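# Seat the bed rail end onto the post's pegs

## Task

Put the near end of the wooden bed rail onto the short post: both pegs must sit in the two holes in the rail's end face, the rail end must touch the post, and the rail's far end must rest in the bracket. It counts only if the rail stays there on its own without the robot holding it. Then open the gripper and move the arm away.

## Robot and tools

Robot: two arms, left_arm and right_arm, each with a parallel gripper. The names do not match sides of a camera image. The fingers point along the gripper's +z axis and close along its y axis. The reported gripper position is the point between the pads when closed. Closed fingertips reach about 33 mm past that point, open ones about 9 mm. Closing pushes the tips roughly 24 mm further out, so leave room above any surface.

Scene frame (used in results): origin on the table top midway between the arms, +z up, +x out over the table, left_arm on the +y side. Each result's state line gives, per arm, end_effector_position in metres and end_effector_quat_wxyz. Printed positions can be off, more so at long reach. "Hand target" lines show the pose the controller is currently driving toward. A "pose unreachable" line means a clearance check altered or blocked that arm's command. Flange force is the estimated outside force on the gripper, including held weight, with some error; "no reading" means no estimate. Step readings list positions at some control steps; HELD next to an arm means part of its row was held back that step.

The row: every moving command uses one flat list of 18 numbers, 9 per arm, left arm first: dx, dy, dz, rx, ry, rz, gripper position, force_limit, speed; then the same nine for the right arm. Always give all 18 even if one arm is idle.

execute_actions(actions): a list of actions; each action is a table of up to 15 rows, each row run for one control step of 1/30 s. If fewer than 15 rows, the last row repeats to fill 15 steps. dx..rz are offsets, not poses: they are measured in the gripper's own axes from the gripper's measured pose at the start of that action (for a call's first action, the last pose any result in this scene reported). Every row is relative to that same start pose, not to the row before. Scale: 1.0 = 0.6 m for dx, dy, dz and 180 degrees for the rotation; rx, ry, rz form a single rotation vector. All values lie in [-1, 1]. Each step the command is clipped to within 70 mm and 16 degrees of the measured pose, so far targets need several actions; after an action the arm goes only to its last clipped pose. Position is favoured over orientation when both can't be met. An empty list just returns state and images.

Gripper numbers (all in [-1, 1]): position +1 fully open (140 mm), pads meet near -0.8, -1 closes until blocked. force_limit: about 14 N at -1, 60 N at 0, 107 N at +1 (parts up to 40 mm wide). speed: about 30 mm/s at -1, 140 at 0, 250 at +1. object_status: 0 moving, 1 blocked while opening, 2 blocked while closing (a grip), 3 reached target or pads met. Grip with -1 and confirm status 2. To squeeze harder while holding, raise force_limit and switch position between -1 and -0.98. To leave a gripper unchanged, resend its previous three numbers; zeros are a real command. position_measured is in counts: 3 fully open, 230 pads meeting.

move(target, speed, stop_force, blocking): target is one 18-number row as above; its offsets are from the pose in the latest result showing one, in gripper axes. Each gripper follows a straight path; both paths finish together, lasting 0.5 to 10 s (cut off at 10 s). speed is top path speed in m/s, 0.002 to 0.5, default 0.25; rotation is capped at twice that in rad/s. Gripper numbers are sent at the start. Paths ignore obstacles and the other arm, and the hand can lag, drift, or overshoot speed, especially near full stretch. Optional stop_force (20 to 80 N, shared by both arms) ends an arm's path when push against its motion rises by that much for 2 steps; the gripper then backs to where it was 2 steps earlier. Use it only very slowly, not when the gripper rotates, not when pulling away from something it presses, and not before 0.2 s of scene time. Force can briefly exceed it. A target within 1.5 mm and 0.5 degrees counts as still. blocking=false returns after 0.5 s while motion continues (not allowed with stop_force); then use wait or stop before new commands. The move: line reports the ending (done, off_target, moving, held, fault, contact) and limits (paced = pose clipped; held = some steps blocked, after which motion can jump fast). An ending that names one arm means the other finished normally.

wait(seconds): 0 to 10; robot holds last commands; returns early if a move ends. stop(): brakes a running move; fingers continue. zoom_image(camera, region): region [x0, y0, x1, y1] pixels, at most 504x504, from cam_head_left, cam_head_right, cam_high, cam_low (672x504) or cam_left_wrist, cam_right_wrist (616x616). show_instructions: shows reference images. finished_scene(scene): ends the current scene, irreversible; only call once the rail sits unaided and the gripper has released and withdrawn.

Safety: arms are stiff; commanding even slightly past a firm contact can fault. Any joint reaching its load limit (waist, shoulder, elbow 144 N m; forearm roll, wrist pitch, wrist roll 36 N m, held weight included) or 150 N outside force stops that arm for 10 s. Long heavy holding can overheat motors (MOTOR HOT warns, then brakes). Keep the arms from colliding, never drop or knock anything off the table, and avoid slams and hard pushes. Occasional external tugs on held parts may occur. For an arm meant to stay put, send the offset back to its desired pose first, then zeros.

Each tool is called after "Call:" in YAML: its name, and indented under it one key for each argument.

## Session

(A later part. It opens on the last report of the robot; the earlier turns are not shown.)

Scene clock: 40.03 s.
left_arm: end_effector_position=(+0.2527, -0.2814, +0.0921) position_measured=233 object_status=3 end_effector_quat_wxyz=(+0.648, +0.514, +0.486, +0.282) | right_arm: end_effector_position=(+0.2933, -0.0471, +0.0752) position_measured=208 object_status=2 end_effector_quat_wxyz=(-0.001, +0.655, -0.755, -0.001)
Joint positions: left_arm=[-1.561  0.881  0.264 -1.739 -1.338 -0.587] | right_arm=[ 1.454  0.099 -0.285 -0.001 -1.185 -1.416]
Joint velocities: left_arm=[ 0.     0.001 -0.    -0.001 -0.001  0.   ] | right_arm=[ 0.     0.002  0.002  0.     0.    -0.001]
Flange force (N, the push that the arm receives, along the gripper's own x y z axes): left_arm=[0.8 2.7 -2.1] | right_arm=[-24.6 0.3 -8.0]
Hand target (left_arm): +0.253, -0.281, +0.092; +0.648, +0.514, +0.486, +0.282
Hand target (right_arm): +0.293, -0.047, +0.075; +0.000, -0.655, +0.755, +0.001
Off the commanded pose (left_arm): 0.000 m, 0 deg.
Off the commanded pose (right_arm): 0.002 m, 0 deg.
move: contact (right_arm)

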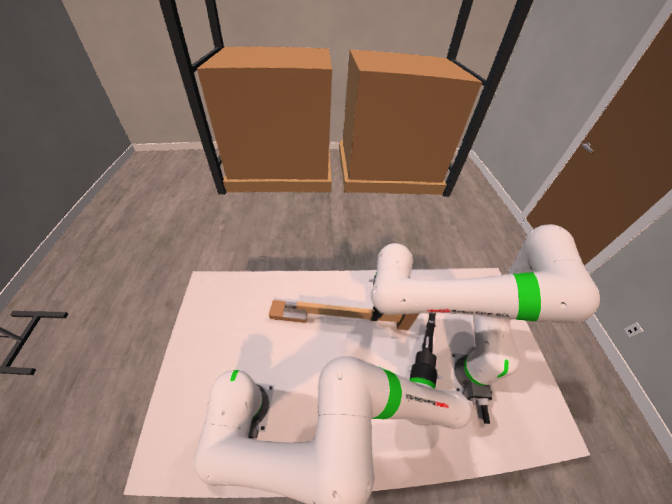

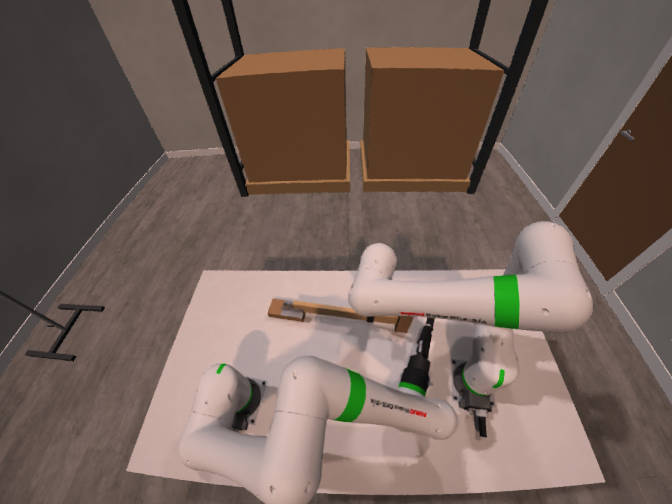

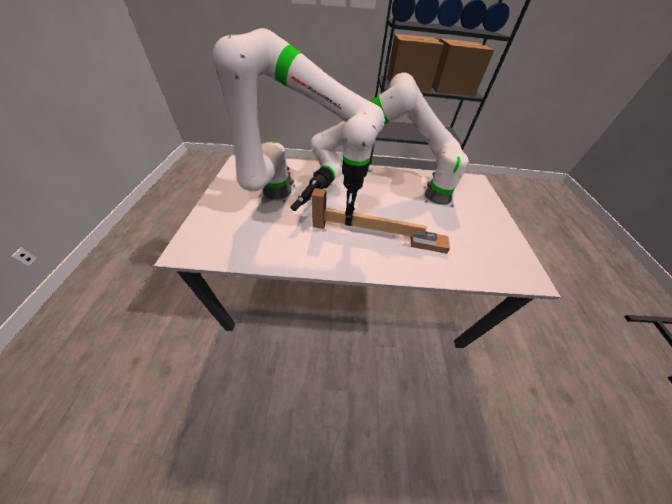

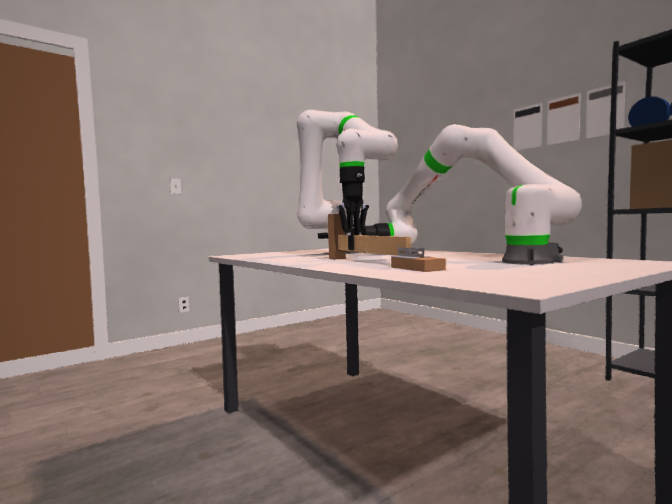

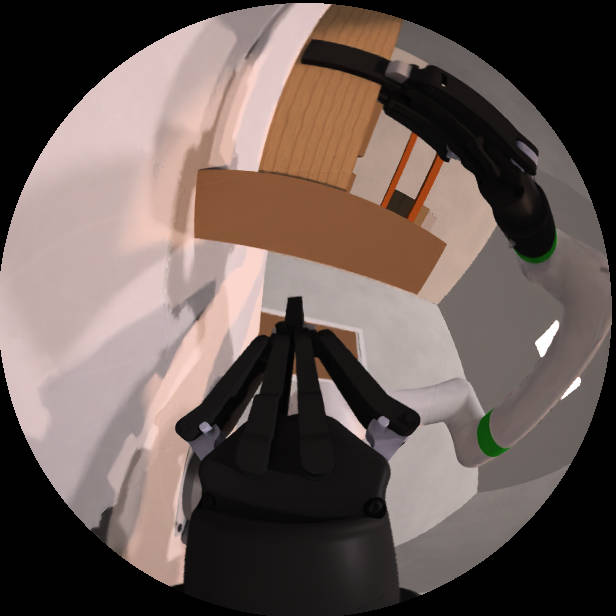

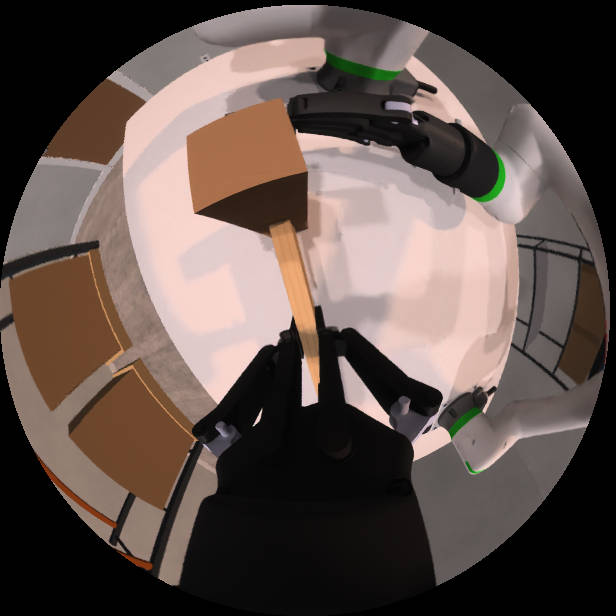

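Call:
execute_actions:
  actions:
    - [[0,0,-0.0001,0,0,0,-1,0,0,-0.0002,0,0,0,0,0,-0.2,0.6,0.4],[0,0,-0.0007,0,0,0,-1,0,0,-0.0002,0,0,0,0,0,-0.2,0.6,0.4],[0,0,-0.0021,0,0,0,-1,0,0,-0.0002,0,0,0,0,0,-0.2,0.6,0.4],[0,0,-0.0048,0,0,0,-1,0,0,-0.0002,0,0,0,0,0,-0.2,0.6,0.4],[0,0,-0.0089,0,0,0,-1,0,0,-0.0002,0,0,0,0,0,-0.2,0.6,0.4],[0,0,-0.0145,0,0,0,-1,0,0,-0.0002,0,0,0,0,0,-0.2,0.6,0.4],[0,0,-0.0217,0,0,0,-1,0,0,-0.0002,0,-0.0002,0,0,0,-0.2,0.6,0.4],[0,0,-0.0305,0,0,0,-1,0,0,-0.0002,0,-0.0013,0,0,0,-0.2,0.6,0.4],[0,0,-0.0408,0,0,0,-1,0,0,-0.0002,0,-0.004,0,0,0,-0.2,0.6,0.4],[0,0,-0.0525,0,0,0,-1,0,0,-0.0002,0,-0.0089,0,0,0,-0.2,0.6,0.4],[0,0,-0.0654,0,0,0,-1,0,0,-0.0002,0,-0.0161,0,0,0,-0.2,0.6,0.4],[0,0,-0.0794,0,0,0,-1,0,0,-0.0002,0,-0.0259,0,0,0,-0.2,0.6,0.4],[0,0,-0.0941,0,0,0,-1,0,0,-0.0002,0,-0.0381,0,0,0,-0.2,0.6,0.4],[0,0,-0.1094,0,0,0,-1,0,0,-0.0002,0,-0.0525,0,0,0,-0.2,0.6,0.4],[0,0,-0.125,0,0,0,-1,0,0,-0.0002,0,-0.0688,0,0,0,-0.2,0.6,0.4]]
    - [[0,0,-0.0443,0,0,0,-1,0,0,0,0,-0.0454,0,0,0,-0.2,0.6,0.4],[0,0,-0.0596,0,0,0,-1,0,0,0,0,-0.0643,0,0,0,-0.2,0.6,0.4],[0,0,-0.0744,0,0,0,-1,0,0,0,0,-0.0838,0,0,0,-0.2,0.6,0.4],[0,0,-0.0884,0,0,0,-1,0,0,0,0,-0.1032,0,0,0,-0.2,0.6,0.4],[0,0,-0.1013,0,0,0,-1,0,0,0,0,-0.1221,0,0,0,-0.2,0.6,0.4],[0,0,-0.113,0,0,0,-1,0,0,0,0,-0.14,0,0,0,-0.2,0.6,0.4],[0,0,-0.1233,0,0,0,-1,0,0,0,0,-0.1563,0,0,0,-0.2,0.6,0.4],[0,0,-0.1321,0,0,0,-1,0,0,0,0,-0.1707,0,0,0,-0.2,0.6,0.4],[0,0,-0.1393,0,0,0,-1,0,0,0,0,-0.1829,0,0,0,-0.2,0.6,0.4],[0,0,-0.1449,0,0,0,-1,0,0,0,0,-0.1926,0,0,0,-0.2,0.6,0.4],[0,0,-0.1489,0,0,0,-1,0,0,0,0,-0.1999,0,0,0,-0.2,0.6,0.4],[0,0,-0.1516,0,0,0,-1,0,0,0,0,-0.2047,0,0,0,-0.2,0.6,0.4],[0,0,-0.1531,0,0,0,-1,0,0,0,0,-0.2075,0,0,0,-0.2,0.6,0.4],[0,0,-0.1537,0,0,0,-1,0,0,0,0,-0.2086,0,0,0,-0.2,0.6,0.4],[0,0,-0.1538,0,0,0,-1,0,0,0,0,-0.2088,0,0,0,-0.2,0.6,0.4]]

Scene clock: 43.93 s.
left_arm: end_effector_position=(+0.1227, -0.2260, +0.0919) position_measured=233 object_status=3 end_effector_quat_wxyz=(+0.648, +0.514, +0.486, +0.282) | right_arm: end_effector_position=(+0.2940, -0.0475, +0.2179) position_measured=154 object_status=3 end_effector_quat_wxyz=(-0.002, +0.655, -0.756, -0.001)
Joint positions: left_arm=[-1.775  0.84   0.178 -1.615 -1.513 -0.561] | right_arm=[ 1.453  0.021 -0.027  0.    -1.518 -1.417]
Joint velocities: left_arm=[-0.034 -0.003 -0.006  0.021 -0.03   0.001] | right_arm=[-0.005  0.015  0.221 -0.014 -0.224  0.002]
Flange force (N, the push that the arm receives, along the gripper's own x y z axes): left_arm=[-4.1 -1.6 -4.5] | right_arm=[-5.2 -2.5 -13.6]
Flange force at the end of the 1st action (N, along the gripper's axes at the end of the call): left_arm=[0.1 4.9 4.1] | right_arm=[-8.5 -3.9 5.3]
Hand target (left_arm): +0.122, -0.226, +0.092; +0.648, +0.514, +0.486, +0.282
Hand target (right_arm): +0.294, -0.047, +0.221; +0.001, -0.655, +0.756, +0.001
Off the commanded pose (left_arm): 0.001 m, 0 deg.
Off the commanded pose (right_arm): 0.003 m, 0 deg.
Step readings (end_effector_position; steps 1 to 15: 1st action; 16 to 30: 2nd action):
0: left_arm (+0.2527, -0.2814, +0.0921) | right_arm (+0.2932, -0.0470, +0.0751)
1: left_arm (+0.2527, -0.2814, +0.0921) | right_arm (+0.2932, -0.0470, +0.0751)
2: left_arm (+0.2527, -0.2814, +0.0921) | right_arm (+0.2931, -0.0473, +0.0751)
4: left_arm (+0.2523, -0.2813, +0.0921) | right_arm (+0.2931, -0.0475, +0.0750)
8: left_arm (+0.2447, -0.2779, +0.0921) | right_arm (+0.2932, -0.0472, +0.0751)
15: left_arm (+0.2067, -0.2619, +0.0919) | right_arm (+0.2934, -0.0469, +0.0954)
16: left_arm (+0.1992, -0.2587, +0.0919) | right_arm (+0.2935, -0.0470, +0.1022)
17: left_arm (+0.1921, -0.2558, +0.0918) | right_arm (+0.2936, -0.0470, +0.1097)
19: left_arm (+0.1789, -0.2501, +0.0918) | right_arm (+0.2938, -0.0471, +0.1260)
23: left_arm (+0.1506, -0.2380, +0.0917) | right_arm (+0.2941, -0.0473, +0.1659)
30: end_effector_position above

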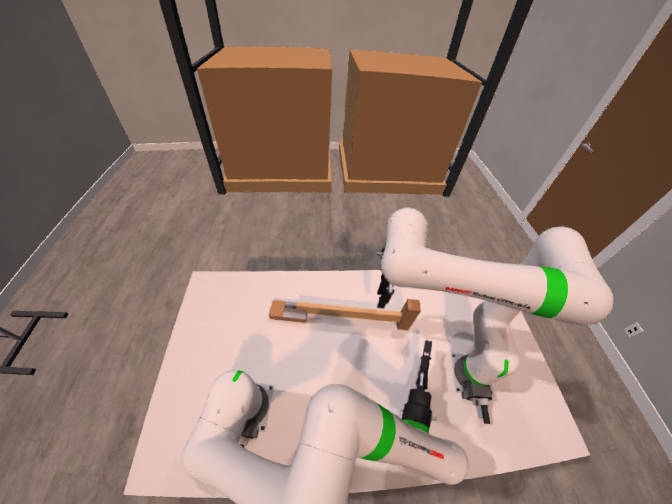

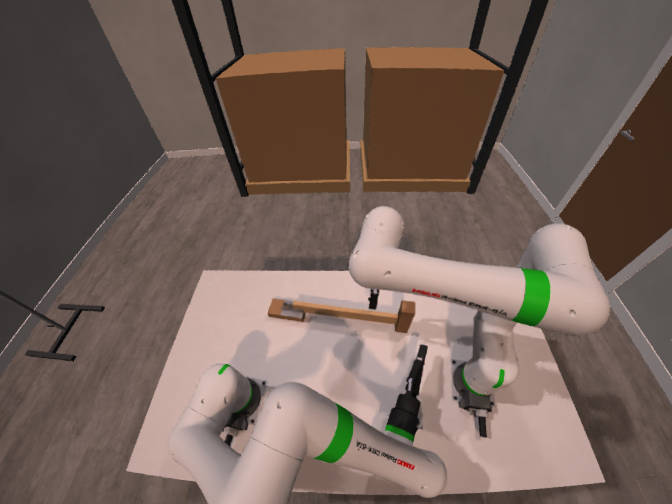

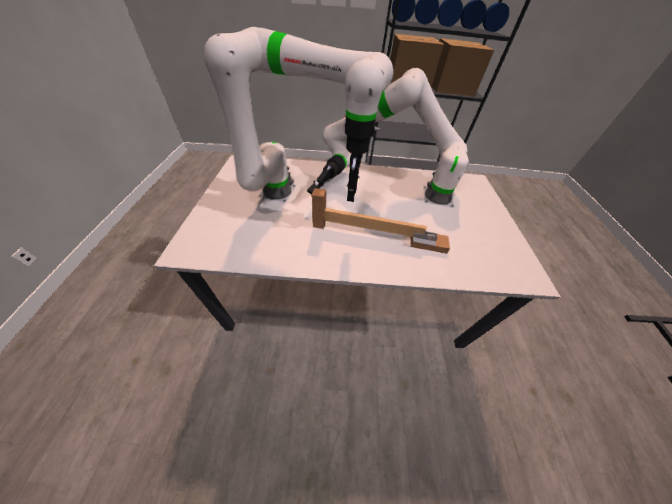

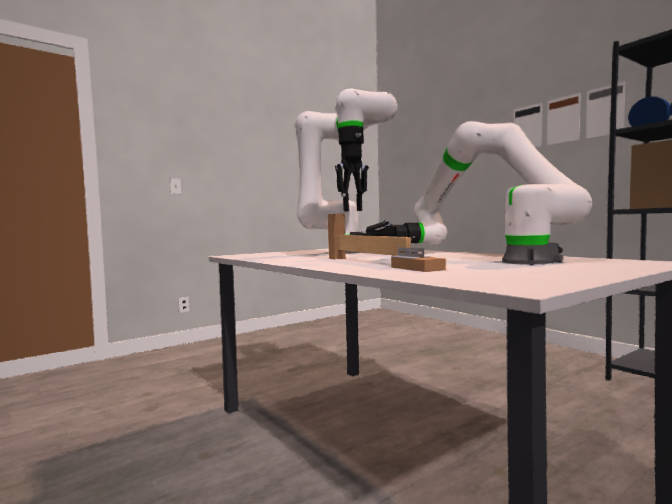

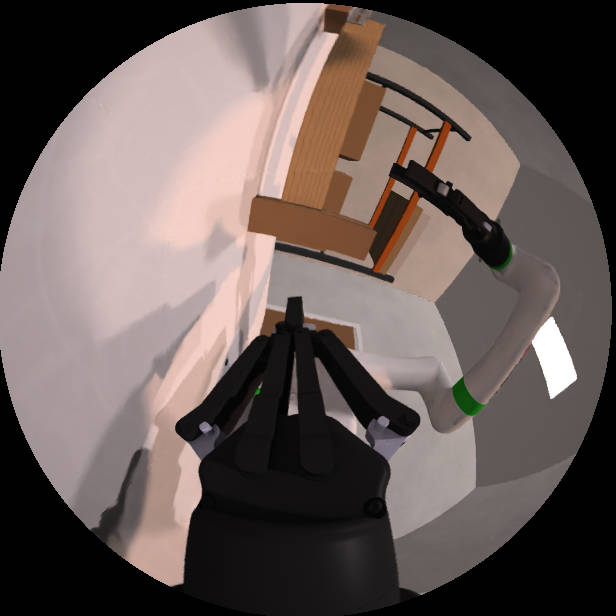

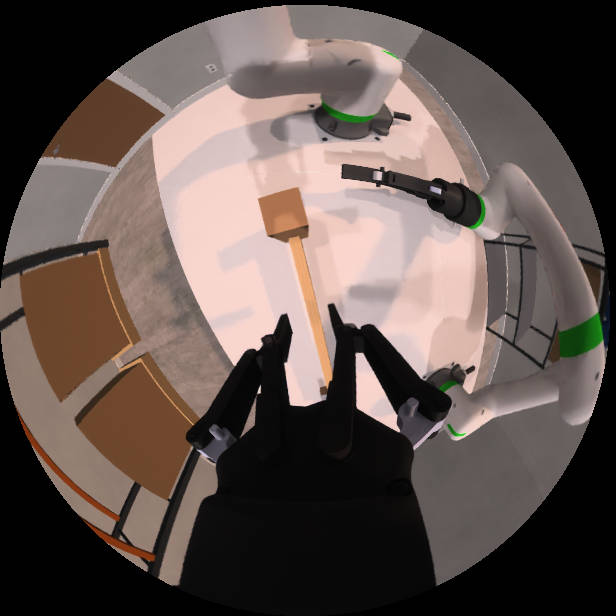

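Call:
zoom_image:
  camera: "cam_left_wrist"
  region: [265, 180, 345, 230]

Call:
zoom_image:
  camera: "cam_high"
  region: [300, 180, 460, 265]

Call:
zoom_image:
  camera: "cam_low"
  region: [320, 205, 460, 280]

Region (265, 180, 345, 230) of cam_left_wrist's 616x616 image, scaled by 6.300, with more detail than that image has; it fills the top 315 rows of this view, and the rest is white.

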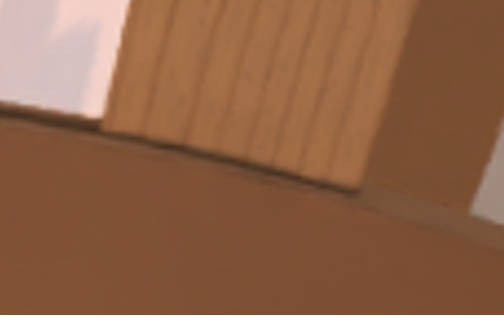

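Region (300, 180, 460, 265) of cam_high's 672x504 image, scaled by 3.150, with more detail than that image has; it fills the top 268 rows of this view, and the rest is white.

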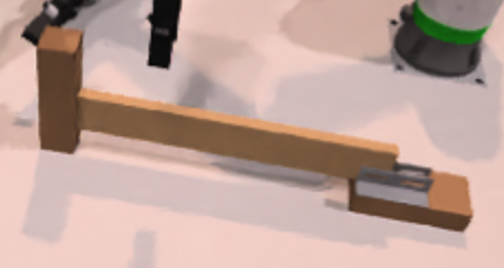

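Region (320, 205, 460, 280) of cam_low's 672x504 image, scaled by 3.600, with more detail than that image has; it fills the top 270 rows of this view, and the rest is white.

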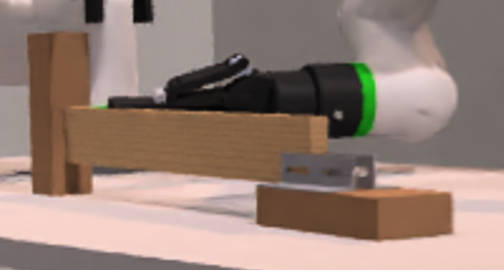

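The rail is seated against the post, the far end is in the bracket, and both arms are clear.

Call:
finished_scene:
  scene: 2

The scene is finished: the task was done.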